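# Flip a bar-code-down carton and restack it aligned

## Task

A carton sitting on top of a stack has its bar code facing down. Flip it so the bar code faces up, set it back on top of a stack facing the same direction as the cartons under it and lined up with them, then release it so it stays put without the robot holding it, and move the grippers away.

## Robot and tools

Robot: two six-joint arms with parallel-jaw grippers, named left_arm and right_arm. The names do not refer to sides of any camera image. Each arm's URDF root sits in the scene frame at: left_arm (-0.028, +0.268, 0) m, quat_wxyz (+0.995, 0, 0, +0.101); right_arm (-0.023, -0.227, 0) m, quat_wxyz (+0.998, 0, 0, +0.069).

Scene frame: origin on the table surface midway between the arms, +z up, +x out across the table, left_arm on the +y side. Gripper frame: fingers extend along its +z, and close and open along its y. end_effector_position is the midpoint between the finger pads, roughly 1 cm short of the tips; the printed value can be off from the truth, more so when the arm is stretched far.

Tool execute_actions, argument actions: a list holding one item or none, plus optional pictures (boolean, whether camera images come back; they do by default).
- Empty list: no command, just reports the current state.
- Move item: {"rows": [...], "steps": n}, n from 1 to 15 (default 15), each step being 1/30 s. Up to 15 rows; row k is applied on step k and the final row is held for any remaining steps.
- Wait item: {"steps": n} with no rows, n up to 300; it returns once n steps have elapsed since the previous result, and your reply time is counted within them.
A refused call sends nothing to the robot.

Each row: one flat list of 14 numbers covering both arms, always all 14 even if one arm stays still. Order: left_arm waist, shoulder, elbow, wrist pitch, wrist yaw, wrist roll, opening; then the same seven for right_arm. The six joint values are absolute target angles in radians, in the same convention as the Joint positions line, not offsets. Stated ranges per arm: waist -2.618 to 3.054, shoulder 0.000 to 3.142, elbow 0.000 to 3.142, wrist pitch -1.571 to 1.571, wrist yaw -1.571 to 1.571, wrist roll -2.094 to 2.094. Real ends may differ by up to 0.036 rad either way. A target more than 0.036 rad beyond a stated end, and farther out than the current angle, gets the call refused; a target past the real end is clipped there and a "joint sent to its limit" line appears (possibly about an earlier, still-running action). No such line does not prove there is more room.
Opening: absolute, -1 (closed) to +1 (fully open). Away from the extremes, the fingers go to where grip_measured would read that number.

Motion limits: per step the target sent is kept within a lead of the measured angle: 0.202 rad waist, 0.258 shoulder, 0.238 elbow, 0.573 wrist pitch, 0.522 wrist yaw and roll. If the targets would move a gripper more than 70 mm from where it is, all of that arm's targets are pulled back proportionally. So large moves need several calls. Between calls the arms keep heading to the last row sent, until everything nearly stops or a step is HELD; after that only a new action moves them further. Fingers already moving keep moving.

Result lines: the state line gives each gripper's position (m) and quat_wxyz in the scene frame. Joint positions and Joint velocities list, per arm, six joints (rad, rad/s) then the pad gap (m, m/s; 0.094 m is fully open). grip_measured is the measured opening on the command scale; each gripper may read off by about 1 mm, consistently. "joint command not followed" means a clearance check altered or blocked joint targets on some steps; the rest of the row still ran. HELD marks steps where your row, wholly or partly, was not sent. Joint torques are total drive outputs with per-unit offset, scale and noise, nonzero even in free air. MOTOR HOT warns at 75 °C; at 90 °C the arm is halted for 10 s; at 100 °C the arm goes limp and drops until it cools. OVER-TEMPERATURE FAULT reports such halts. Holding a load warms motors, even while you are thinking.

Gripping: to hold, command an opening below grip_measured; about 0.03 below is firm, smaller gaps are lighter. In this task each pad pushes only about 13 to 25 N at most, depending on how the fingers closed, so a carton can slip; approach gently. Occasional brief tugs on held parts or pushes on loose objects can happen.

Cameras: cam_head_left, cam_head_right (pinhole, 504x504), cam_left_wrist, cam_right_wrist (fisheye, 504x504), returned in that order. Wrist cameras sit on mounts attached to the gripper.

Tool zoom_image: camera (one of the four names) and region [x0, y0, x1, y1] in pixels of that camera's most recent image, top-left origin, at most 504 by 504; returns an enlarged view.

Tool read_manual: optional section, "licences" only; returns URDF licence text and moves nothing.

Tool finished_scene: argument scene (integer, the current scene's number, 1 or 2). Replying with no tool call ends everything.

Avoid: dropping or knocking anything off the table, slamming or hard pushing, letting the two arms collide or press on each other, leaving the carton supported only by the gripper. Release fully and move clear before finishing.

Each tool is called by a JSON object that holds its "name" and its "arguments", one argument or row to a line.

## Session

{"name": "execute_actions", "arguments": {
  "actions": []
}}

Scene clock: 0.00 s of 4500.00 s.
left_arm: end_effector_position=(+0.0099, +0.5250, +0.1694) grip_measured=+1.000 end_effector_quat_wxyz=(-0.453, +0.880, -0.002, +0.142) | right_arm: end_effector_position=(+0.3331, -0.1146, +0.1708) grip_measured=+1.000 end_effector_quat_wxyz=(+0.106, +0.150, +0.982, +0.046)
Joint positions: left_arm=[ 1.42   0.636  0.524 -0.501  0.297 -1.67   0.094] | right_arm=[ 0.169  1.75   1.646 -1.236  0.012  0.609  0.094]
Joint velocities: left_arm=[ 0.002  0.012  0.002  0.007 -0.022 -0.022  0.   ] | right_arm=[ 0.002 -0.017  0.007  0.037  0.066  0.007  0.   ]
Joint torques (N m, as the arm reports them, + toward a larger angle): no reading
Motor temperatures (°C, as the motors report them): left_arm=[25 26 26 24 22 24] | right_arm=[23 23 25 23 25 25]

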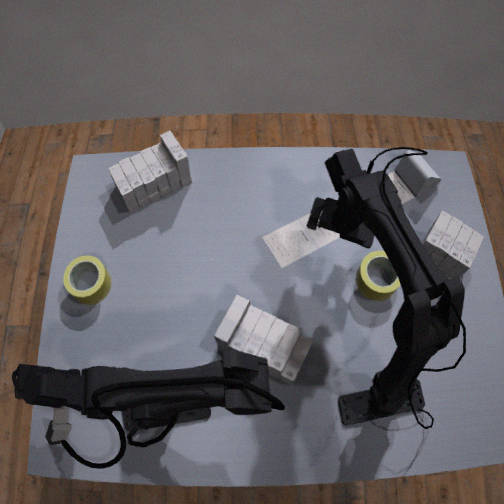

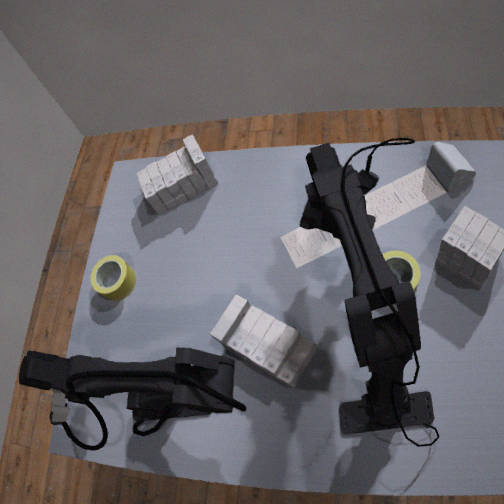

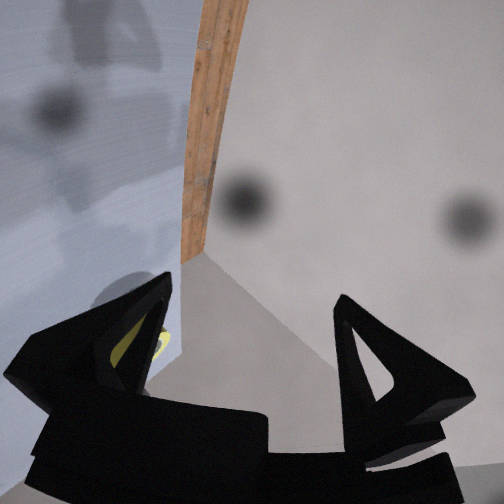

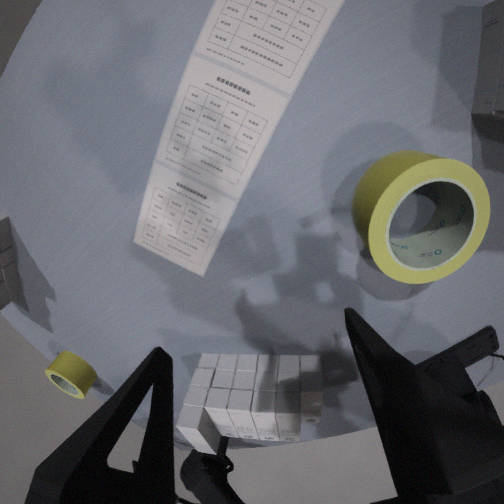

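{"name": "zoom_image", "arguments": {
  "camera": "cam_head_right",
  "region": [180, 270, 340, 410]
}}

{"name": "zoom_image", "arguments": {
  "camera": "cam_head_left",
  "region": [90, 120, 220, 230]
}}

Region (180, 270, 340, 410) of cam_head_right's 504x504 image, scaled by 3.150, with more detail than that image has; it fills the top 441 rows of this view, and the rest is white.

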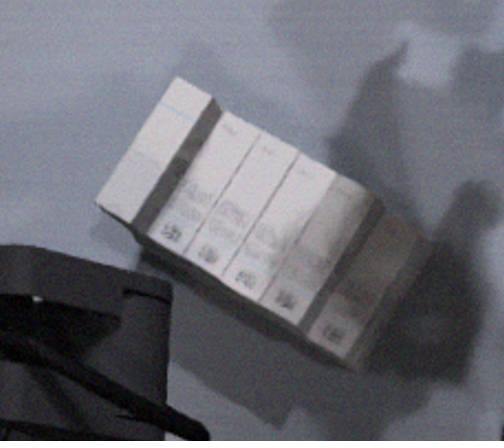

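Region (90, 120, 220, 230) of cam_head_left's 504x504 image, scaled by 3.877, with more detail than that image has; it fills the top 426 rows of this view, and the rest is white.

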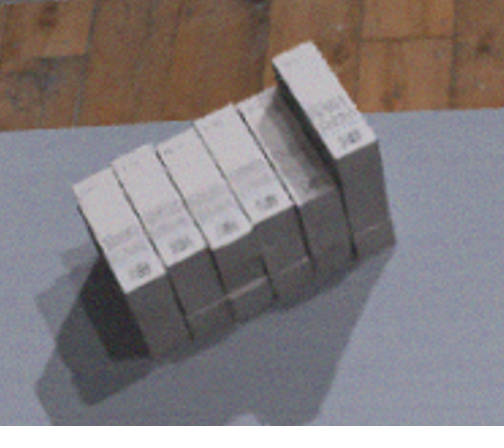

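{"name": "execute_actions", "arguments": {
  "actions": [
    {"rows":[[-0.81,1.62,1.7,-1.57,0,-0.136,1,0.169,1.75,1.646,-1.236,0.012,0.609,1]]}
  ],
  "pictures": false
}}

{"name": "execute_actions", "arguments": {
  "actions": [
    {"steps":60}
  ]
}}

Scene clock: 6.87 s of 4500.00 s.
left_arm: end_effector_position=(+0.2318, +0.4473, +0.1854) grip_measured=+1.000 end_effector_quat_wxyz=(+0.047, -0.458, +0.888, -0.001) | right_arm: end_effector_position=(+0.3330, -0.1143, +0.1708) grip_measured=+1.000 end_effector_quat_wxyz=(+0.106, +0.150, +0.982, +0.047)
Joint positions: left_arm=[ 0.406  1.668  1.633 -1.442  0.014 -0.344  0.094] | right_arm=[ 0.169  1.75   1.646 -1.236  0.01   0.609  0.094]
Joint velocities: left_arm=[-1.966 -0.222  0.96  -0.286 -0.125  1.267  0.   ] | right_arm=[-0.012 -0.012 -0.007 -0.139 -0.066  0.007  0.   ]
Joint torques (N m, as the arm reports them, + toward a larger angle): left_arm=[-0.62 -9.62  6.82 -0.37 -0.03  0.04] | right_arm=[ 0.09 -8.04  7.48  0.54  0.05 -0.01]
Motor temperatures (°C, as the motors report them): left_arm=[25 26 27 25 22 24] | right_arm=[23 25 26 23 25 25]
joint sent to its limit (left arm) — the command would take joint 4 (wrist pitch) past its lower limit, so that joint was sent only as far as its limit.
Steps of this call (steps 1 to 90: nothing new was sent; then 3.37 s passed at rest; steps 91 to 105: all 15 steps of this action). Readings (joint positions):
91: left_arm=[1.383 0.678 0.571 -0.597 0.240 -1.587] | right_arm=[0.169 1.750 1.646 -1.236 0.012 0.609]
92: left_arm=[1.312 0.766 0.650 -0.720 0.189 -1.490] | right_arm=[0.169 1.750 1.646 -1.236 0.011 0.609]
94: left_arm=[1.162 0.961 0.820 -0.936 0.121 -1.293] | right_arm=[0.169 1.750 1.646 -1.236 0.011 0.609]
98: left_arm=[0.874 1.347 1.169 -1.298 0.052 -0.898] | right_arm=[0.169 1.750 1.646 -1.236 0.011 0.609]
105: the state above

Scene clock: 8.87 s of 4500.00 s.
left_arm: end_effector_position=(+0.2126, +0.0969, +0.2093) grip_measured=+1.000 end_effector_quat_wxyz=(+0.034, +0.233, +0.972, -0.020) | right_arm: end_effector_position=(+0.3330, -0.1143, +0.1708) grip_measured=+1.000 end_effector_quat_wxyz=(+0.106, +0.150, +0.982, +0.047)
Joint positions: left_arm=[-0.818  1.628  1.689 -1.554  0.011 -0.144  0.094] | right_arm=[ 0.169  1.75   1.646 -1.236  0.01   0.609  0.094]
Joint velocities: left_arm=[ 0.002 -0.002 -0.007  0.051 -0.022  0.022  0.   ] | right_arm=[ 0.007 -0.027  0.022  0.037  0.066 -0.022  0.   ]
Joint torques (N m, as the arm reports them, + toward a larger angle): left_arm=[ 0.78 -6.96  6.97  0.31 -0.19  0.1 ] | right_arm=[ 0.08 -8.04  7.49  0.54  0.03  0.  ]
Motor temperatures (°C, as the motors report them): left_arm=[25 27 28 25 22 24] | right_arm=[23 26 26 23 25 25]
joint sent to its limit (left arm) — the command would take joint 4 (wrist pitch) past its lower limit, so that joint was sent only as far as its limit.
Steps of this call (steps 1 to 45: the robot went on to your last target; steps 46 to 60: nothing new was sent). Readings (joint positions):
1: left_arm=[0.334 1.658 1.659 -1.451 0.012 -0.305] | right_arm=[0.169 1.750 1.646 -1.236 0.010 0.609]
2: left_arm=[0.258 1.647 1.675 -1.460 0.010 -0.273] | right_arm=[0.169 1.750 1.646 -1.236 0.010 0.609]
4: left_arm=[0.104 1.629 1.688 -1.480 0.008 -0.226] | right_arm=[0.169 1.750 1.646 -1.236 0.010 0.609]
8: left_arm=[-0.203 1.628 1.689 -1.510 0.006 -0.178] | right_arm=[0.169 1.750 1.646 -1.236 0.010 0.609]
60: the state above
All arms were judged still, so your last target was given up. Only a new action makes them travel on or press farther. Fingers that are still opening or closing keep moving.

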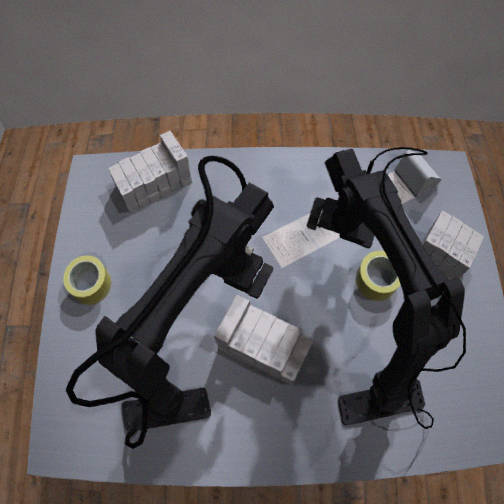

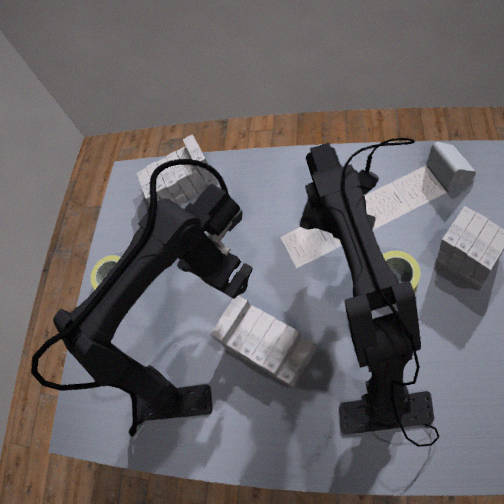

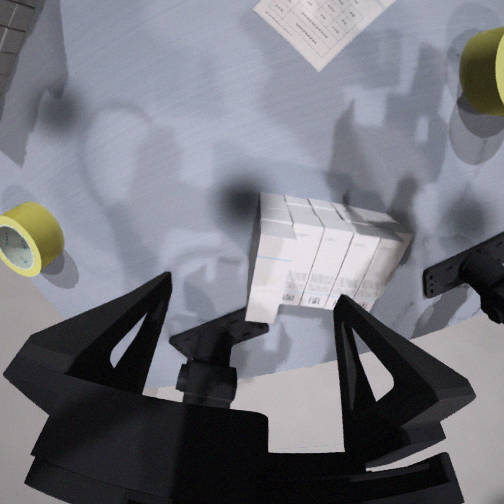

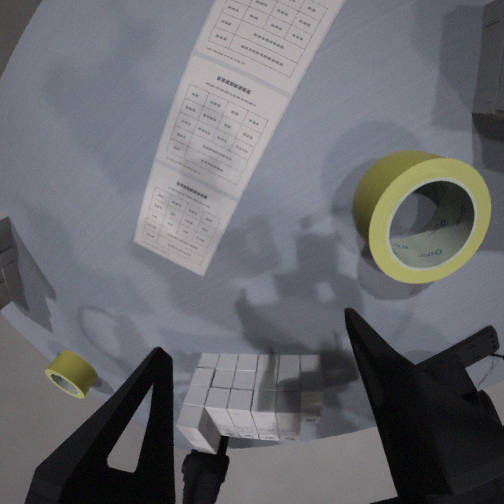

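{"name": "execute_actions", "arguments": {
  "actions": [
    {"rows":[[-0.85,1.378,1.26,-1.45,0,-0.17,1,0.169,1.75,1.646,-1.236,0.012,0.609,1]]}
  ],
  "pictures": false
}}

{"name": "execute_actions", "arguments": {
  "actions": [
    {"steps":15}
  ]
}}

Scene clock: 10.50 s of 4500.00 s.
left_arm: end_effector_position=(+0.1464, +0.1377, +0.1625) grip_measured=+1.000 end_effector_quat_wxyz=(-0.005, +0.237, +0.971, -0.003) | right_arm: end_effector_position=(+0.3330, -0.1143, +0.1708) grip_measured=+1.000 end_effector_quat_wxyz=(+0.106, +0.150, +0.982, +0.047)
Joint positions: left_arm=[-0.842  1.378  1.269 -1.469  0.009 -0.16   0.094] | right_arm=[ 0.169  1.75   1.646 -1.236  0.01   0.609  0.094]
Joint velocities: left_arm=[-0.012 -0.002 -0.017 -0.007 -0.022  0.007  0.   ] | right_arm=[-0.007 -0.022 -0.017 -0.007 -0.037 -0.022  0.   ]
Joint torques (N m, as the arm reports them, + toward a larger angle): left_arm=[-0.57 -4.07  5.34  0.42 -0.15 -0.05] | right_arm=[ 0.09 -8.06  7.51  0.54  0.04 -0.02]
Motor temperatures (°C, as the motors report them): left_arm=[25 27 28 25 22 24] | right_arm=[23 26 26 23 25 25]
Steps of this call (steps 1 to 34: nothing new was sent; steps 35 to 49: all 15 steps of this action). Readings (joint positions):
35: left_arm=[-0.820 1.590 1.637 -1.507 0.010 -0.147] | right_arm=[0.169 1.750 1.646 -1.236 0.010 0.609]
36: left_arm=[-0.825 1.529 1.550 -1.468 0.009 -0.149] | right_arm=[0.169 1.750 1.646 -1.236 0.010 0.609]
38: left_arm=[-0.838 1.412 1.393 -1.468 0.009 -0.153] | right_arm=[0.169 1.750 1.646 -1.236 0.010 0.609]
42: left_arm=[-0.842 1.370 1.275 -1.491 0.009 -0.157] | right_arm=[0.169 1.750 1.646 -1.236 0.010 0.609]
49: the state above

Scene clock: 11.00 s of 4500.00 s.
left_arm: end_effector_position=(+0.1474, +0.1370, +0.1625) grip_measured=+1.000 end_effector_quat_wxyz=(-0.003, +0.237, +0.971, -0.004) | right_arm: end_effector_position=(+0.3330, -0.1143, +0.1708) grip_measured=+1.000 end_effector_quat_wxyz=(+0.106, +0.150, +0.982, +0.047)
Joint positions: left_arm=[-0.842  1.378  1.269 -1.464  0.009 -0.16   0.094] | right_arm=[ 0.169  1.75   1.646 -1.236  0.01   0.609  0.094]
Joint velocities: left_arm=[-0.002 -0.027 -0.002  0.11  -0.037 -0.051  0.   ] | right_arm=[-0.012  0.002 -0.022 -0.051  0.037  0.022  0.   ]
Joint torques (N m, as the arm reports them, + toward a larger angle): left_arm=[-0.57 -4.1   5.49  0.4  -0.13 -0.07] | right_arm=[ 0.06 -8.06  7.5   0.54  0.03 -0.01]
Motor temperatures (°C, as the motors report them): left_arm=[25 27 28 25 22 24] | right_arm=[23 26 26 23 25 25]
Steps of this call (steps 1 to 15: the robot went on to your last target). Readings (joint positions):
1: left_arm=[-0.842 1.378 1.269 -1.468 0.009 -0.160] | right_arm=[0.169 1.750 1.646 -1.236 0.010 0.609]
2: left_arm=[-0.842 1.378 1.269 -1.467 0.009 -0.160] | right_arm=[0.169 1.750 1.646 -1.236 0.010 0.609]
4: left_arm=[-0.842 1.378 1.269 -1.466 0.009 -0.160] | right_arm=[0.169 1.750 1.646 -1.236 0.010 0.609]
8: left_arm=[-0.842 1.378 1.269 -1.465 0.009 -0.160] | right_arm=[0.169 1.750 1.646 -1.236 0.010 0.609]
15: the state above
All arms were judged still, so your last target was given up. Only a new action makes them travel on or press farther. Fingers that are still opening or closing keep moving.

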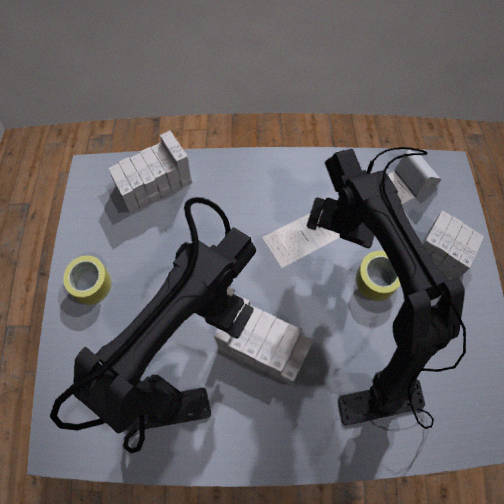

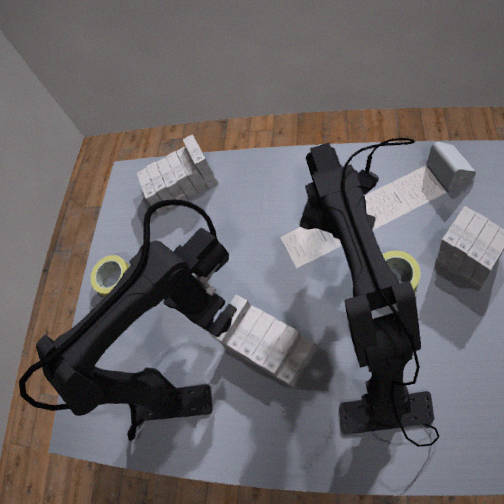

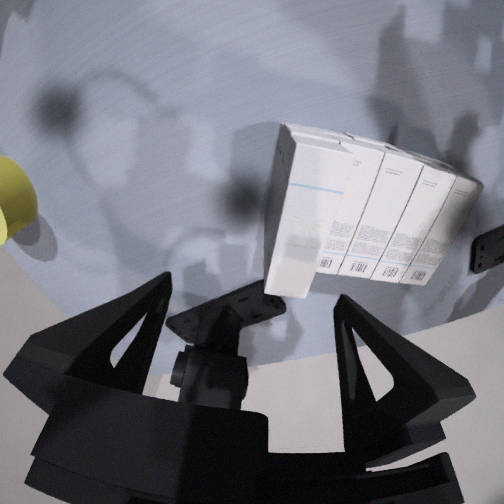

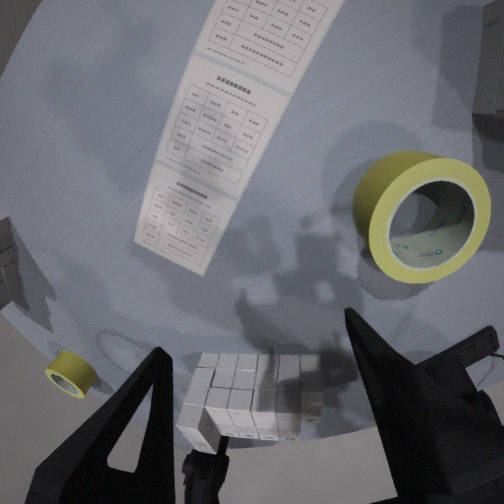

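{"name": "execute_actions", "arguments": {
  "actions": [
    {"rows":[[-0.98,1.378,1.26,-1.45,0,-0.30,1,0.169,1.75,1.646,-1.236,0.012,0.609,1]]}
  ],
  "pictures": false
}}

{"name": "execute_actions", "arguments": {
  "actions": [
    {"rows":[[-0.98,1.372,1.137,-1.336,0,-0.30,1,0.169,1.75,1.646,-1.236,0.012,0.609,1]]}
  ]
}}

Scene clock: 12.53 s of 4500.00 s.
left_arm: end_effector_position=(+0.1291, +0.1145, +0.1625) grip_measured=+1.000 end_effector_quat_wxyz=(-0.001, +0.242, +0.970, -0.002) | right_arm: end_effector_position=(+0.3330, -0.1143, +0.1708) grip_measured=+1.000 end_effector_quat_wxyz=(+0.106, +0.150, +0.982, +0.047)
Joint positions: left_arm=[-0.978  1.378  1.269 -1.461  0.004 -0.286  0.094] | right_arm=[ 0.169  1.75   1.646 -1.236  0.01   0.609  0.094]
Joint velocities: left_arm=[ 0.012 -0.017  0.002 -0.007  0.022 -0.037  0.   ] | right_arm=[-0.012 -0.007  0.002  0.037  0.022 -0.007  0.   ]
Joint torques (N m, as the arm reports them, + toward a larger angle): left_arm=[-0.2  -4.16  5.44  0.4  -0.09 -0.12] | right_arm=[ 0.04 -8.03  7.48  0.53  0.05  0.  ]
Motor temperatures (°C, as the motors report them): left_arm=[25 27 28 25 22 24] | right_arm=[23 26 26 24 25 25]
Steps of this call (steps 1 to 31: nothing new was sent; steps 32 to 46: all 15 steps of this action). Readings (joint positions):
32: left_arm=[-0.860 1.378 1.269 -1.464 0.000 -0.184] | right_arm=[0.169 1.750 1.646 -1.236 0.010 0.609]
33: left_arm=[-0.898 1.378 1.269 -1.464 -0.001 -0.206] | right_arm=[0.169 1.750 1.646 -1.236 0.010 0.609]
35: left_arm=[-0.961 1.378 1.269 -1.461 0.002 -0.235] | right_arm=[0.169 1.750 1.646 -1.236 0.010 0.609]
39: left_arm=[-0.979 1.378 1.269 -1.461 0.004 -0.267] | right_arm=[0.169 1.750 1.646 -1.236 0.010 0.609]
46: the state above

Scene clock: 13.03 s of 4500.00 s.
left_arm: end_effector_position=(+0.1275, +0.1161, +0.1315) grip_measured=+1.000 end_effector_quat_wxyz=(-0.007, +0.240, +0.971, +0.002) | right_arm: end_effector_position=(+0.3330, -0.1143, +0.1708) grip_measured=+1.000 end_effector_quat_wxyz=(+0.106, +0.150, +0.982, +0.047)
Joint positions: left_arm=[-0.978  1.375  1.144 -1.354  0.004 -0.29   0.094] | right_arm=[ 0.169  1.75   1.646 -1.236  0.01   0.609  0.094]
Joint velocities: left_arm=[ 0.002 -0.012 -0.007  0.066 -0.022 -0.095  0.   ] | right_arm=[ 0.012 -0.012  0.002 -0.066  0.022  0.051  0.   ]
Joint torques (N m, as the arm reports them, + toward a larger angle): left_arm=[-0.25 -4.12  5.94  0.37 -0.08 -0.05] | right_arm=[ 0.1  -8.04  7.51  0.54  0.03 -0.01]
Motor temperatures (°C, as the motors report them): left_arm=[25 27 28 25 22 24] | right_arm=[23 26 26 24 25 25]
Steps of this call (steps 1 to 15: all 15 steps of this action). Readings (joint positions):
1: left_arm=[-0.979 1.374 1.252 -1.440 0.004 -0.287] | right_arm=[0.169 1.750 1.646 -1.236 0.010 0.609]
2: left_arm=[-0.979 1.369 1.221 -1.415 0.004 -0.287] | right_arm=[0.169 1.750 1.646 -1.236 0.010 0.609]
4: left_arm=[-0.979 1.372 1.169 -1.392 0.004 -0.288] | right_arm=[0.169 1.750 1.646 -1.236 0.010 0.609]
8: left_arm=[-0.978 1.375 1.144 -1.374 0.004 -0.289] | right_arm=[0.169 1.750 1.646 -1.236 0.010 0.609]
15: the state above

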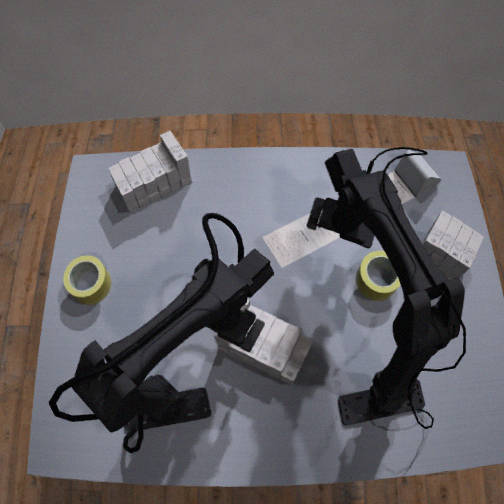

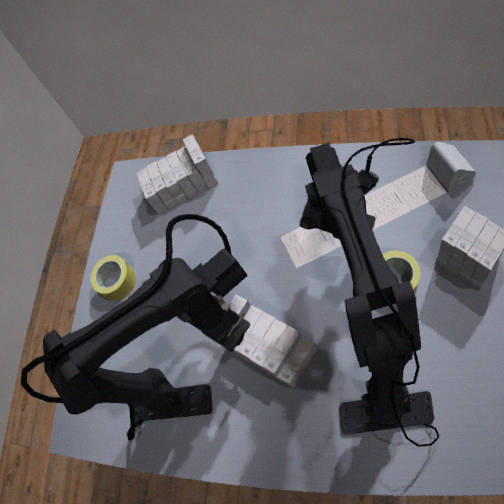

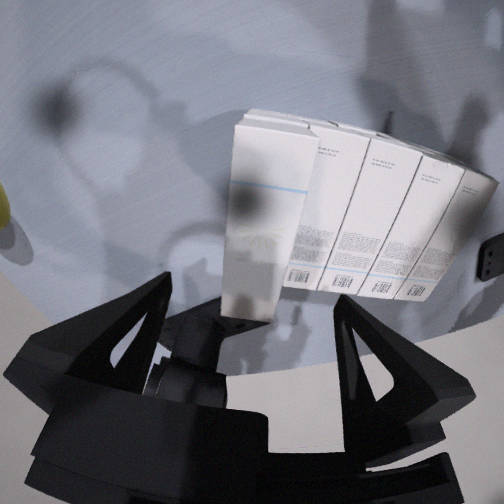

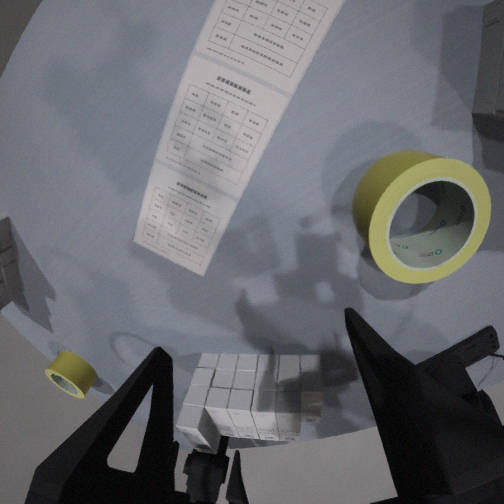

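{"name": "execute_actions", "arguments": {
  "actions": [
    {"rows":[[-0.98,1.378,1.023,-1.2,0,-0.30,0.3,0.169,1.75,1.646,-1.236,0.012,0.609,1]]}
  ]
}}

{"name": "zoom_image", "arguments": {
  "camera": "cam_right_wrist",
  "region": [150, 330, 350, 504]
}}

Scene clock: 14.73 s of 4500.00 s.
left_arm: end_effector_position=(+0.1258, +0.1165, +0.1043) grip_measured=+0.303 end_effector_quat_wxyz=(-0.009, +0.240, +0.971, +0.001) | right_arm: end_effector_position=(+0.3330, -0.1143, +0.1708) grip_measured=+1.000 end_effector_quat_wxyz=(+0.106, +0.150, +0.982, +0.047)
Joint positions: left_arm=[-0.979  1.377  1.037 -1.248  0.008 -0.291  0.061] | right_arm=[ 0.169  1.75   1.646 -1.236  0.01   0.609  0.094]
Joint velocities: left_arm=[-0.002  0.007 -0.027  0.022  0.007 -0.051  0.   ] | right_arm=[ 0.017 -0.022 -0.012  0.037 -0.007 -0.051  0.   ]
Joint torques (N m, as the arm reports them, + toward a larger angle): left_arm=[ 0.09 -4.06  5.28  0.78 -0.11 -0.06] | right_arm=[ 0.08 -8.05  7.51  0.54  0.03 -0.01]
Motor temperatures (°C, as the motors report them): left_arm=[25 27 28 25 22 24] | right_arm=[23 27 26 24 25 25]
Steps of this call (steps 1 to 15: the robot went on to your last target; steps 16 to 36: nothing new was sent; steps 37 to 51: all 15 steps of this action). Readings (joint positions):
37: left_arm=[-0.979 1.372 1.128 -1.327 0.004 -0.290] | right_arm=[0.169 1.750 1.646 -1.236 0.010 0.609]
38: left_arm=[-0.978 1.370 1.102 -1.297 0.004 -0.290] | right_arm=[0.169 1.750 1.646 -1.236 0.010 0.609]
40: left_arm=[-0.979 1.375 1.054 -1.266 0.004 -0.290] | right_arm=[0.169 1.750 1.646 -1.236 0.010 0.609]
44: left_arm=[-0.979 1.377 1.037 -1.250 0.008 -0.291] | right_arm=[0.169 1.750 1.646 -1.236 0.010 0.609]
51: the state above

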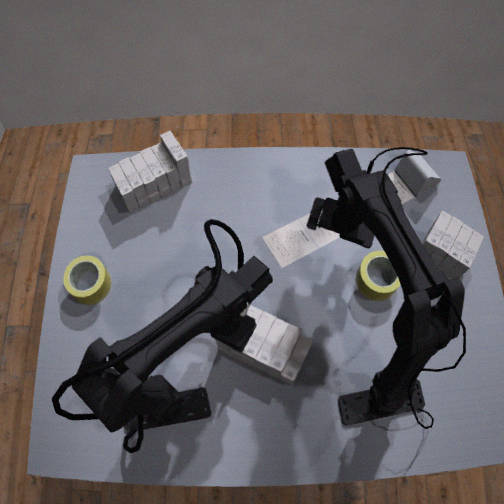

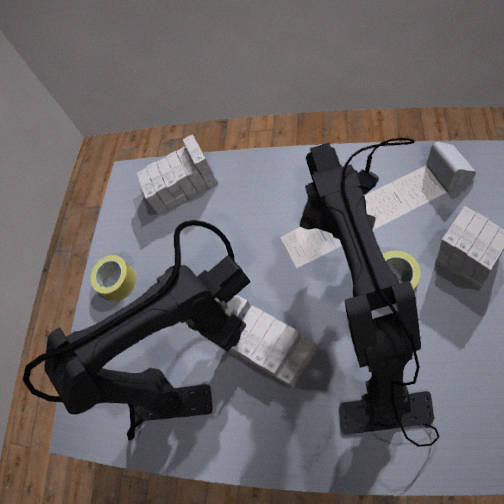

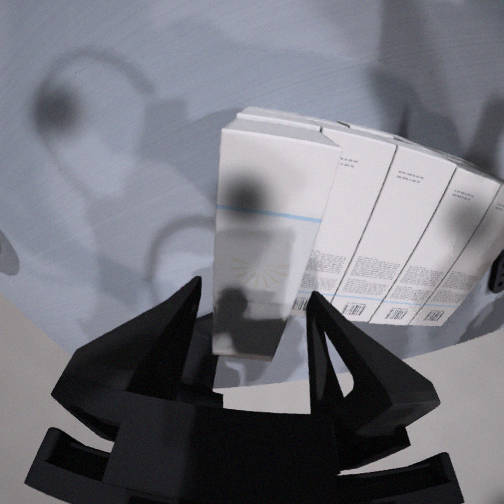

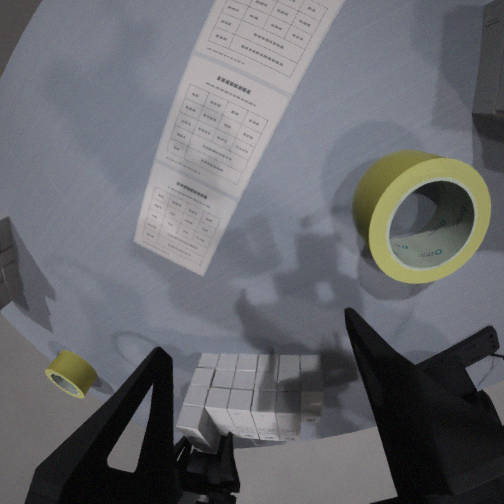

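Region (150, 330, 350, 504) of cam_right_wrist's 504x504 image, scaled by 2.520, with more detail than that image has; it fills the top 438 rows of this view, and the rest is white.

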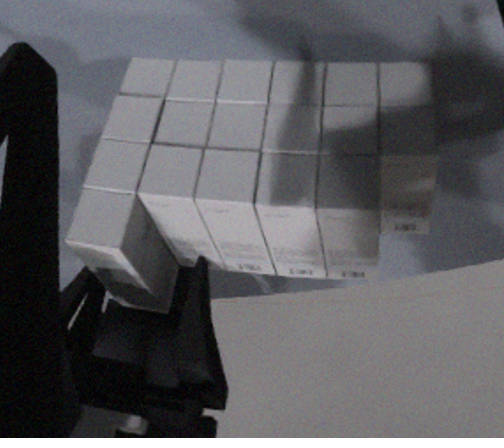

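{"name": "execute_actions", "arguments": {
  "actions": [
    {"rows":[[-0.98,1.377,1.05,-1.24,0,-0.30,0.3,0.169,1.75,1.646,-1.236,0.012,0.609,1],[-0.98,1.377,1.05,-1.24,0,-0.30,0.3,0.169,1.75,1.646,-1.236,0.012,0.609,1],[-0.98,1.377,1.05,-1.24,0,-0.30,0.3,0.169,1.75,1.646,-1.236,0.012,0.609,1],[-0.98,1.377,1.05,-1.24,0,-0.30,-0.45,0.169,1.75,1.646,-1.236,0.012,0.609,1]]}
  ],
  "pictures": false
}}

Scene clock: 16.03 s of 4500.00 s.
left_arm: end_effector_position=(+0.1255, +0.1162, +0.1043) grip_measured=-0.331 end_effector_quat_wxyz=(-0.010, +0.240, +0.971, -0.001) | right_arm: end_effector_position=(+0.3330, -0.1143, +0.1708) grip_measured=+1.000 end_effector_quat_wxyz=(+0.106, +0.150, +0.982, +0.047)
Joint positions: left_arm=[-0.979  1.377  1.037 -1.248  0.012 -0.291  0.031] | right_arm=[ 0.169  1.75   1.646 -1.236  0.01   0.609  0.094]
Joint velocities: left_arm=[-0.002  0.007  0.007 -0.037 -0.081  0.051 -0.   ] | right_arm=[-0.012 -0.002 -0.002  0.007 -0.007 -0.037  0.   ]
Joint torques (N m, as the arm reports them, + toward a larger angle): left_arm=[-0.02 -4.    7.3   0.33 -0.14 -0.07] | right_arm=[ 0.07 -8.03  7.51  0.55  0.05 -0.01]
Motor temperatures (°C, as the motors report them): left_arm=[25 27 28 25 22 24] | right_arm=[23 27 26 24 25 25]
Steps of this call (steps 1 to 15: the robot went on to your last target; steps 16 to 24: nothing new was sent; steps 25 to 39: all 15 steps of this action). Readings (joint positions):
25: left_arm=[-0.979 1.377 1.037 -1.249 0.008 -0.291] | right_arm=[0.169 1.750 1.646 -1.236 0.010 0.609]
26: left_arm=[-0.979 1.377 1.037 -1.249 0.008 -0.291] | right_arm=[0.169 1.750 1.646 -1.236 0.010 0.609]
28: left_arm=[-0.979 1.377 1.037 -1.249 0.009 -0.291] | right_arm=[0.169 1.750 1.646 -1.236 0.010 0.609]
32: left_arm=[-0.978 1.377 1.037 -1.248 0.012 -0.291] | right_arm=[0.169 1.750 1.646 -1.236 0.010 0.609]
39: the state above

{"name": "execute_actions", "arguments": {
  "actions": [
    {"rows":[[-0.98,1.378,1.27,-1.46,0,-0.30,-0.45,0.169,1.75,1.646,-1.236,0.012,0.609,1]],"steps":10}
  ],
  "pictures": false
}}

{"name": "execute_actions", "arguments": {
  "actions": [
    {"rows":[[-0.464,1.84,1.75,-1.47,0,1.98,-0.45,0.169,1.75,1.646,-1.236,0.012,0.609,1]]}
  ],
  "pictures": false
}}

{"name": "execute_actions", "arguments": {
  "actions": [
    {"steps":30}
  ]
}}

Scene clock: 18.53 s of 4500.00 s.
left_arm: end_effector_position=(+0.1343, +0.1075, +0.1607) grip_measured=-0.331 end_effector_quat_wxyz=(+0.012, +0.240, +0.971, -0.014) | right_arm: end_effector_position=(+0.3330, -0.1143, +0.1708) grip_measured=+1.000 end_effector_quat_wxyz=(+0.106, +0.150, +0.982, +0.047)
Joint positions: left_arm=[-0.979  1.378  1.263 -1.421  0.012 -0.291  0.031] | right_arm=[ 0.169  1.75   1.646 -1.236  0.01   0.609  0.094]
Joint velocities: left_arm=[-0.002  0.002  0.002 -0.256  0.037 -0.007  0.   ] | right_arm=[-0.012 -0.017  0.002  0.051  0.022 -0.081  0.   ]
Joint torques (N m, as the arm reports them, + toward a larger angle): left_arm=[-0.08 -4.32  6.8   0.25 -0.16 -0.07] | right_arm=[ 0.05 -8.02  7.48  0.54  0.04 -0.02]
Motor temperatures (°C, as the motors report them): left_arm=[25 27 28 25 22 24] | right_arm=[23 27 27 24 25 25]
Steps of this call (steps 1 to 15: the robot went on to your last target; steps 16 to 65: nothing new was sent; steps 66 to 75: all 10 steps of this action). Readings (joint positions):
66: left_arm=[-0.979 1.384 1.069 -1.288 0.012 -0.291] | right_arm=[0.169 1.750 1.646 -1.236 0.010 0.609]
67: left_arm=[-0.978 1.395 1.123 -1.338 0.012 -0.291] | right_arm=[0.169 1.750 1.646 -1.236 0.010 0.609]
69: left_arm=[-0.978 1.392 1.216 -1.370 0.012 -0.291] | right_arm=[0.169 1.750 1.646 -1.236 0.010 0.609]
73: left_arm=[-0.979 1.378 1.263 -1.401 0.012 -0.291] | right_arm=[0.169 1.750 1.646 -1.236 0.010 0.609]
75: the state above

Scene clock: 19.03 s of 4500.00 s.
left_arm: end_effector_position=(+0.3046, +0.1920, +0.1476) grip_measured=-0.330 end_effector_quat_wxyz=(-0.011, +0.613, +0.790, +0.002) | right_arm: end_effector_position=(+0.3330, -0.1143, +0.1708) grip_measured=+1.000 end_effector_quat_wxyz=(+0.106, +0.150, +0.982, +0.047)
Joint positions: left_arm=[-0.437  1.858  1.714 -1.446 -0.012  1.085  0.031] | right_arm=[ 0.169  1.75   1.646 -1.236  0.01   0.609  0.094]
Joint velocities: left_arm=[-0.237 -0.085  0.007  0.007 -0.007  2.762 -0.001] | right_arm=[ 0.007 -0.007  0.002 -0.007 -0.051 -0.022  0.   ]
Joint torques (N m, as the arm reports them, + toward a larger angle): left_arm=[-0.78 -9.47  9.08  0.15  0.08  0.04] | right_arm=[ 0.04 -8.02  7.53  0.53  0.04 -0.01]
Motor temperatures (°C, as the motors report them): left_arm=[25 27 28 25 22 24] | right_arm=[23 27 27 24 25 25]
Steps of this call (steps 1 to 15: all 15 steps of this action). Readings (joint positions):
1: left_arm=[-0.953 1.413 1.302 -1.462 0.022 -0.212] | right_arm=[0.169 1.750 1.646 -1.236 0.010 0.609]
2: left_arm=[-0.903 1.476 1.373 -1.494 0.024 -0.125] | right_arm=[0.169 1.750 1.646 -1.236 0.010 0.609]
4: left_arm=[-0.796 1.619 1.515 -1.489 0.023 0.032] | right_arm=[0.169 1.750 1.646 -1.236 0.010 0.609]
8: left_arm=[-0.574 1.835 1.703 -1.441 0.021 0.394] | right_arm=[0.169 1.750 1.646 -1.236 0.010 0.609]
15: the state above

Scene clock: 20.03 s of 4500.00 s.
left_arm: end_effector_position=(+0.3011, +0.1849, +0.1490) grip_measured=-0.330 end_effector_quat_wxyz=(-0.012, +0.897, +0.442, -0.004) | right_arm: end_effector_position=(+0.3330, -0.1143, +0.1708) grip_measured=+1.000 end_effector_quat_wxyz=(+0.106, +0.150, +0.982, +0.047)
Joint positions: left_arm=[-0.46   1.854  1.714 -1.452 -0.012  1.969  0.031] | right_arm=[ 0.169  1.75   1.646 -1.236  0.01   0.609  0.094]
Joint velocities: left_arm=[ 0.002 -0.007 -0.002  0.081 -0.066  0.081 -0.001] | right_arm=[-0.017  0.012  0.007 -0.022 -0.051  0.051  0.   ]
Joint torques (N m, as the arm reports them, + toward a larger angle): left_arm=[-0.34 -9.6   9.    0.02  0.11  0.11] | right_arm=[ 0.08 -8.04  7.53  0.53  0.04 -0.01]
Motor temperatures (°C, as the motors report them): left_arm=[25 28 28 25 22 24] | right_arm=[23 27 27 24 25 25]
Steps of this call (steps 1 to 30: the robot went on to your last target). Readings (joint positions):
1: left_arm=[-0.445 1.856 1.714 -1.448 -0.012 1.185] | right_arm=[0.169 1.750 1.646 -1.236 0.010 0.609]
2: left_arm=[-0.451 1.854 1.714 -1.449 -0.012 1.285] | right_arm=[0.169 1.750 1.646 -1.236 0.010 0.609]
4: left_arm=[-0.459 1.854 1.714 -1.451 -0.012 1.485] | right_arm=[0.169 1.750 1.646 -1.236 0.010 0.609]
8: left_arm=[-0.460 1.854 1.714 -1.452 -0.012 1.772] | right_arm=[0.169 1.750 1.646 -1.236 0.010 0.609]
30: the state above

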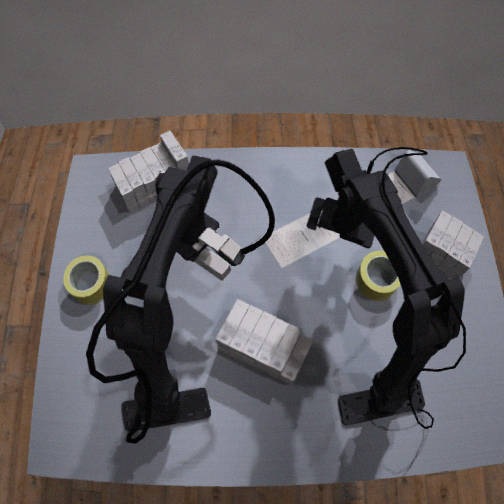

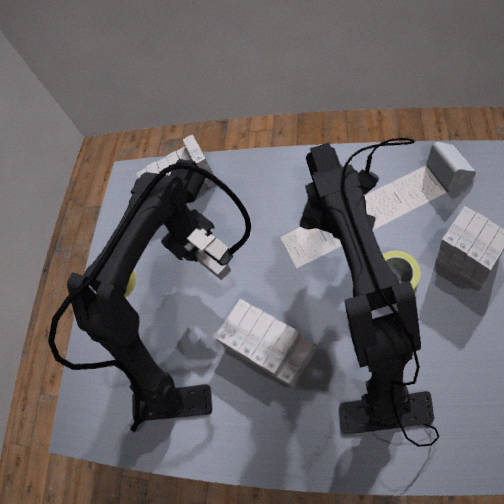

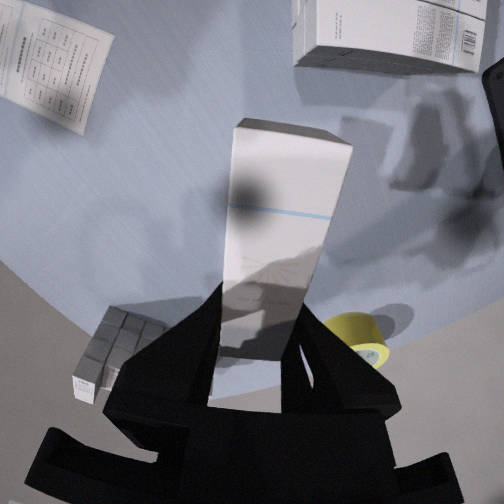

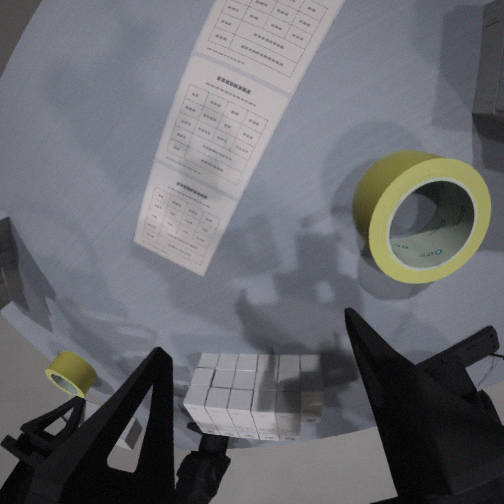

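{"name": "execute_actions", "arguments": {
  "actions": [
    {"rows":[[-0.30,1.665,1.73,-1.57,0,2.015,-0.45,0.5,1.2,0.8,0.3,0,-1.57,0.1]]}
  ],
  "pictures": false
}}

{"name": "execute_actions", "arguments": {
  "actions": [
    {"rows":[[-0.30,1.665,1.73,-1.57,0,2.015,-0.45,0.888,1.369,0.376,0.993,0,-1.57,0.1]]}
  ],
  "pictures": false
}}

{"name": "execute_actions", "arguments": {
  "actions": [
    {"steps":30}
  ]
}}

Scene clock: 23.73 s of 4500.00 s.
left_arm: end_effector_position=(+0.2780, +0.2445, +0.2100) grip_measured=-0.330 end_effector_quat_wxyz=(+0.021, +0.864, +0.501, +0.042) | right_arm: end_effector_position=(+0.3029, +0.0226, +0.2537) grip_measured=+0.102 end_effector_quat_wxyz=(+0.594, -0.512, +0.620, -0.021)
Joint positions: left_arm=[-0.291  1.659  1.724 -1.543 -0.014  2.004  0.031] | right_arm=[ 0.509  1.197  0.807  0.093 -0.007 -0.727  0.052]
Joint velocities: left_arm=[-0.022  0.042  0.007 -0.037 -0.037 -0.051 -0.   ] | right_arm=[ 0.007  0.125 -0.159  1.179  0.037 -2.85  -0.   ]
Joint torques (N m, as the arm reports them, + toward a larger angle): left_arm=[-0.55 -6.52  6.73  0.2   0.12  0.05] | right_arm=[-0.56 -4.17  9.13  1.93  0.05  0.02]
Motor temperatures (°C, as the motors report them): left_arm=[25 29 29 25 22 24] | right_arm=[23 28 27 24 25 25]
joint sent to its limit (left arm) — the command would take joint 4 (wrist pitch) past its lower limit, so that joint was sent only as far as its limit.
Steps of this call (steps 1 to 15: the robot went on to your last target; steps 16 to 90: nothing new was sent; then 0.20 s passed at rest; steps 91 to 105: all 15 steps of this action). Readings (joint positions):
91: left_arm=[-0.449 1.840 1.712 -1.454 -0.006 1.973] | right_arm=[0.184 1.722 1.602 -1.165 0.017 0.549]
92: left_arm=[-0.426 1.819 1.710 -1.462 -0.003 1.978] | right_arm=[0.212 1.677 1.534 -1.073 0.021 0.476]
94: left_arm=[-0.354 1.750 1.710 -1.481 -0.003 1.987] | right_arm=[0.306 1.572 1.403 -0.912 0.020 0.333]
98: left_arm=[-0.283 1.649 1.722 -1.526 -0.014 1.999] | right_arm=[0.494 1.309 1.107 -0.511 -0.003 -0.019]
105: the state above

Scene clock: 24.23 s of 4500.00 s.
left_arm: end_effector_position=(+0.2778, +0.2446, +0.2098) grip_measured=-0.330 end_effector_quat_wxyz=(+0.020, +0.865, +0.500, +0.041) | right_arm: end_effector_position=(+0.1768, +0.1154, +0.1750) grip_measured=+0.102 end_effector_quat_wxyz=(-0.652, +0.711, -0.208, +0.162)
Joint positions: left_arm=[-0.291  1.66   1.724 -1.544 -0.014  2.006  0.031] | right_arm=[ 0.897  1.386  0.356  0.934 -0.007 -1.531  0.052]
Joint velocities: left_arm=[ 0.002 -0.007 -0.002 -0.081  0.051  0.037  0.   ] | right_arm=[-0.012  0.002 -0.032  0.476 -0.037 -0.3   -0.001]
Joint torques (N m, as the arm reports them, + toward a larger angle): left_arm=[-0.66 -6.34  6.62  0.23  0.13  0.08] | right_arm=[-0.57 -5.18  8.91  1.6   0.08  0.06]
Motor temperatures (°C, as the motors report them): left_arm=[25 29 29 25 22 24] | right_arm=[23 28 27 24 25 25]
joint sent to its limit (left arm) — the command would take joint 4 (wrist pitch) past its lower limit, so that joint was sent only as far as its limit.
Steps of this call (steps 1 to 15: all 15 steps of this action). Readings (joint positions):
1: left_arm=[-0.291 1.660 1.724 -1.543 -0.014 2.005] | right_arm=[0.529 1.212 0.776 0.189 0.007 -0.807]
2: left_arm=[-0.291 1.660 1.724 -1.543 -0.014 2.005] | right_arm=[0.571 1.231 0.733 0.307 0.014 -0.885]
4: left_arm=[-0.291 1.660 1.724 -1.543 -0.014 2.006] | right_arm=[0.689 1.291 0.617 0.531 0.017 -1.061]
8: left_arm=[-0.291 1.660 1.724 -1.544 -0.014 2.006] | right_arm=[0.892 1.378 0.389 0.761 -0.010 -1.360]
15: the state above

Scene clock: 25.23 s of 4500.00 s.
left_arm: end_effector_position=(+0.2777, +0.2446, +0.2098) grip_measured=-0.330 end_effector_quat_wxyz=(+0.020, +0.865, +0.500, +0.041) | right_arm: end_effector_position=(+0.1775, +0.1161, +0.1889) grip_measured=+0.102 end_effector_quat_wxyz=(+0.668, -0.697, +0.187, -0.183)
Joint positions: left_arm=[-0.291  1.66   1.724 -1.544 -0.014  2.006  0.031] | right_arm=[ 0.897  1.386  0.356  0.99  -0.006 -1.575  0.052]
Joint velocities: left_arm=[-0.022 -0.002 -0.017 -0.066 -0.051  0.022 -0.002] | right_arm=[-0.007 -0.012  0.007 -0.066 -0.051 -0.022 -0.001]
Joint torques (N m, as the arm reports them, + toward a larger angle): left_arm=[-0.6  -6.43  6.76  0.18  0.11  0.1 ] | right_arm=[-0.57 -5.15  8.92  1.67  0.07  0.05]
Motor temperatures (°C, as the motors report them): left_arm=[25 29 29 25 22 24] | right_arm=[23 27 27 24 25 25]
joint sent to its limit (left arm) — the command would take joint 4 (wrist pitch) past its lower limit, so that joint was sent only as far as its limit.
Steps of this call (steps 1 to 30: the robot went on to your last target). Readings (joint positions):
1: left_arm=[-0.291 1.660 1.724 -1.544 -0.014 2.006] | right_arm=[0.897 1.386 0.356 0.947 -0.007 -1.540]
2: left_arm=[-0.291 1.660 1.724 -1.544 -0.014 2.006] | right_arm=[0.897 1.386 0.356 0.957 -0.007 -1.547]
4: left_arm=[-0.291 1.660 1.724 -1.544 -0.014 2.006] | right_arm=[0.897 1.386 0.356 0.970 -0.006 -1.557]
8: left_arm=[-0.291 1.660 1.724 -1.544 -0.014 2.006] | right_arm=[0.897 1.386 0.356 0.983 -0.006 -1.568]
30: the state above
All arms were judged still, so your last target was given up. Only a new action makes them travel on or press farther. Fingers that are still opening or closing keep moving.

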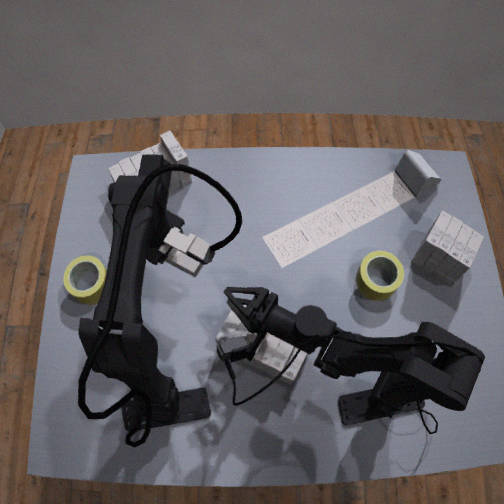

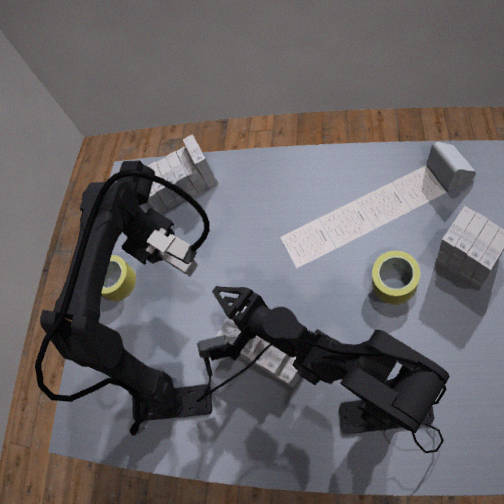

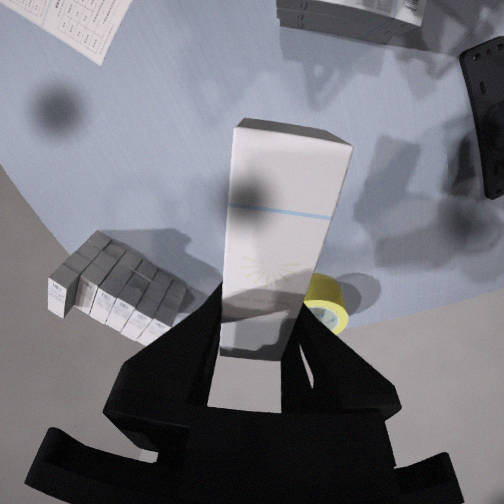

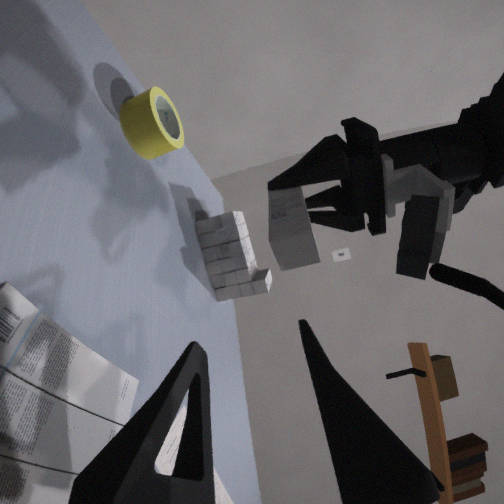

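{"name": "execute_actions", "arguments": {
  "actions": [
    {"rows":[[-0.30,1.665,1.73,-1.57,0,2.015,-0.45,0.857,1.534,0.592,0.985,0,-1.57,0.2]]}
  ],
  "pictures": false
}}

{"name": "execute_actions", "arguments": {
  "actions": [
    {"steps":12}
  ]
}}

Scene clock: 26.87 s of 4500.00 s.
left_arm: end_effector_position=(+0.2777, +0.2446, +0.2098) grip_measured=-0.330 end_effector_quat_wxyz=(+0.020, +0.865, +0.500, +0.041) | right_arm: end_effector_position=(+0.2173, +0.1521, +0.2324) grip_measured=+0.198 end_effector_quat_wxyz=(+0.696, -0.661, +0.190, -0.205)
Joint positions: left_arm=[-0.291  1.66   1.724 -1.544 -0.014  2.006  0.031] | right_arm=[ 0.863  1.526  0.583  0.995 -0.003 -1.577  0.056]
Joint velocities: left_arm=[ 0.002  0.002  0.012  0.051 -0.007 -0.051  0.   ] | right_arm=[ 0.007 -0.022 -0.017 -0.081  0.007  0.022 -0.001]
Joint torques (N m, as the arm reports them, + toward a larger angle): left_arm=[-0.65 -6.19  6.83  0.23  0.18  0.08] | right_arm=[-0.28 -4.98  8.24  1.53  0.02  0.08]
Motor temperatures (°C, as the motors report them): left_arm=[25 29 29 25 22 24] | right_arm=[23 27 27 25 25 25]
joint sent to its limit (left arm) — the command would take joint 4 (wrist pitch) past its lower limit, so that joint was sent only as far as its limit.
Steps of this call (steps 1 to 34: nothing new was sent; steps 35 to 49: all 15 steps of this action). Readings (joint positions):
35: left_arm=[-0.291 1.660 1.724 -1.544 -0.014 2.006] | right_arm=[0.893 1.406 0.385 0.982 -0.010 -1.576]
36: left_arm=[-0.291 1.660 1.724 -1.544 -0.014 2.006] | right_arm=[0.885 1.452 0.445 0.976 -0.010 -1.577]
38: left_arm=[-0.291 1.660 1.724 -1.544 -0.014 2.006] | right_arm=[0.870 1.517 0.549 0.978 -0.006 -1.577]
42: left_arm=[-0.291 1.660 1.724 -1.544 -0.014 2.006] | right_arm=[0.863 1.526 0.583 0.997 -0.003 -1.577]
49: the state above

Scene clock: 27.27 s of 4500.00 s.
left_arm: end_effector_position=(+0.2777, +0.2446, +0.2098) grip_measured=-0.330 end_effector_quat_wxyz=(+0.020, +0.865, +0.500, +0.041) | right_arm: end_effector_position=(+0.2173, +0.1521, +0.2324) grip_measured=+0.198 end_effector_quat_wxyz=(+0.696, -0.661, +0.190, -0.205)
Joint positions: left_arm=[-0.291  1.66   1.724 -1.544 -0.014  2.006  0.031] | right_arm=[ 0.863  1.526  0.583  0.995 -0.003 -1.577  0.056]
Joint velocities: left_arm=[-0.017 -0.007  0.002 -0.037 -0.022  0.051  0.   ] | right_arm=[-0.007 -0.002  0.002  0.022 -0.037  0.066  0.   ]
Joint torques (N m, as the arm reports them, + toward a larger angle): left_arm=[-0.56 -6.3   6.6   0.19  0.14  0.13] | right_arm=[-0.34 -5.06  8.2   1.51  0.03  0.08]
Motor temperatures (°C, as the motors report them): left_arm=[25 29 29 25 22 24] | right_arm=[23 27 27 25 25 25]
joint sent to its limit (left arm) — the command would take joint 4 (wrist pitch) past its lower limit, so that joint was sent only as far as its limit.
Steps of this call (steps 1 to 12: the robot went on to your last target). Readings (joint positions):
1: left_arm=[-0.291 1.660 1.724 -1.544 -0.014 2.006] | right_arm=[0.863 1.526 0.583 0.995 -0.003 -1.577]
2: left_arm=[-0.291 1.660 1.724 -1.544 -0.014 2.006] | right_arm=[0.863 1.526 0.583 0.995 -0.003 -1.577]
4: left_arm=[-0.291 1.660 1.724 -1.544 -0.014 2.006] | right_arm=[0.863 1.526 0.583 0.995 -0.003 -1.577]
8: left_arm=[-0.291 1.660 1.724 -1.544 -0.014 2.006] | right_arm=[0.863 1.526 0.583 0.995 -0.003 -1.577]
12: the state above

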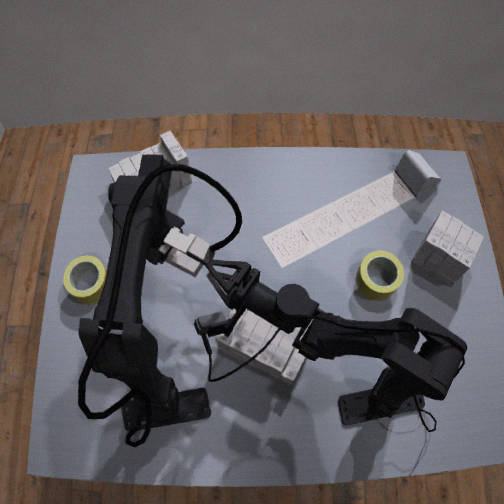

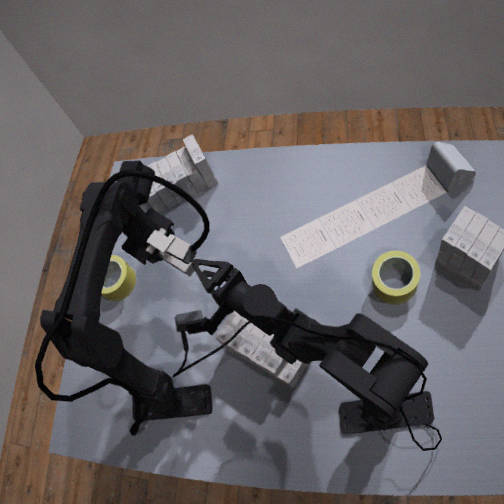

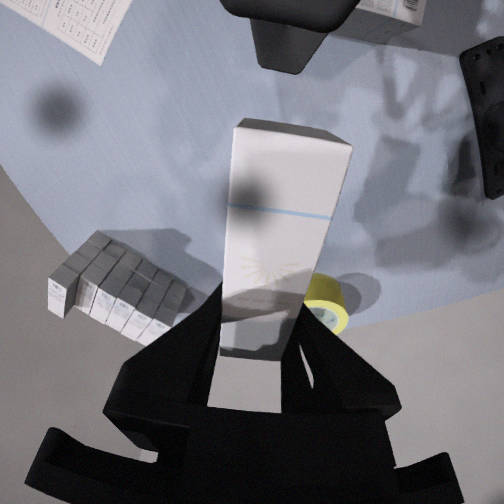

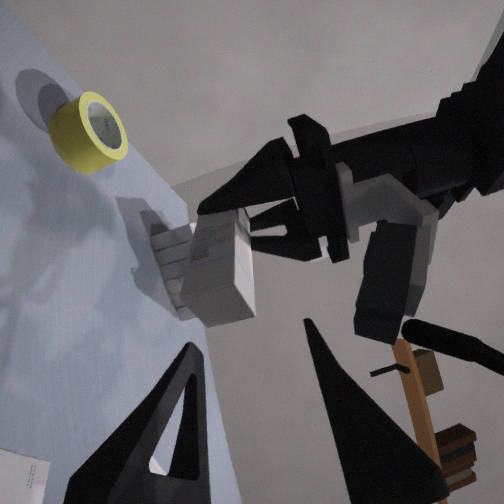

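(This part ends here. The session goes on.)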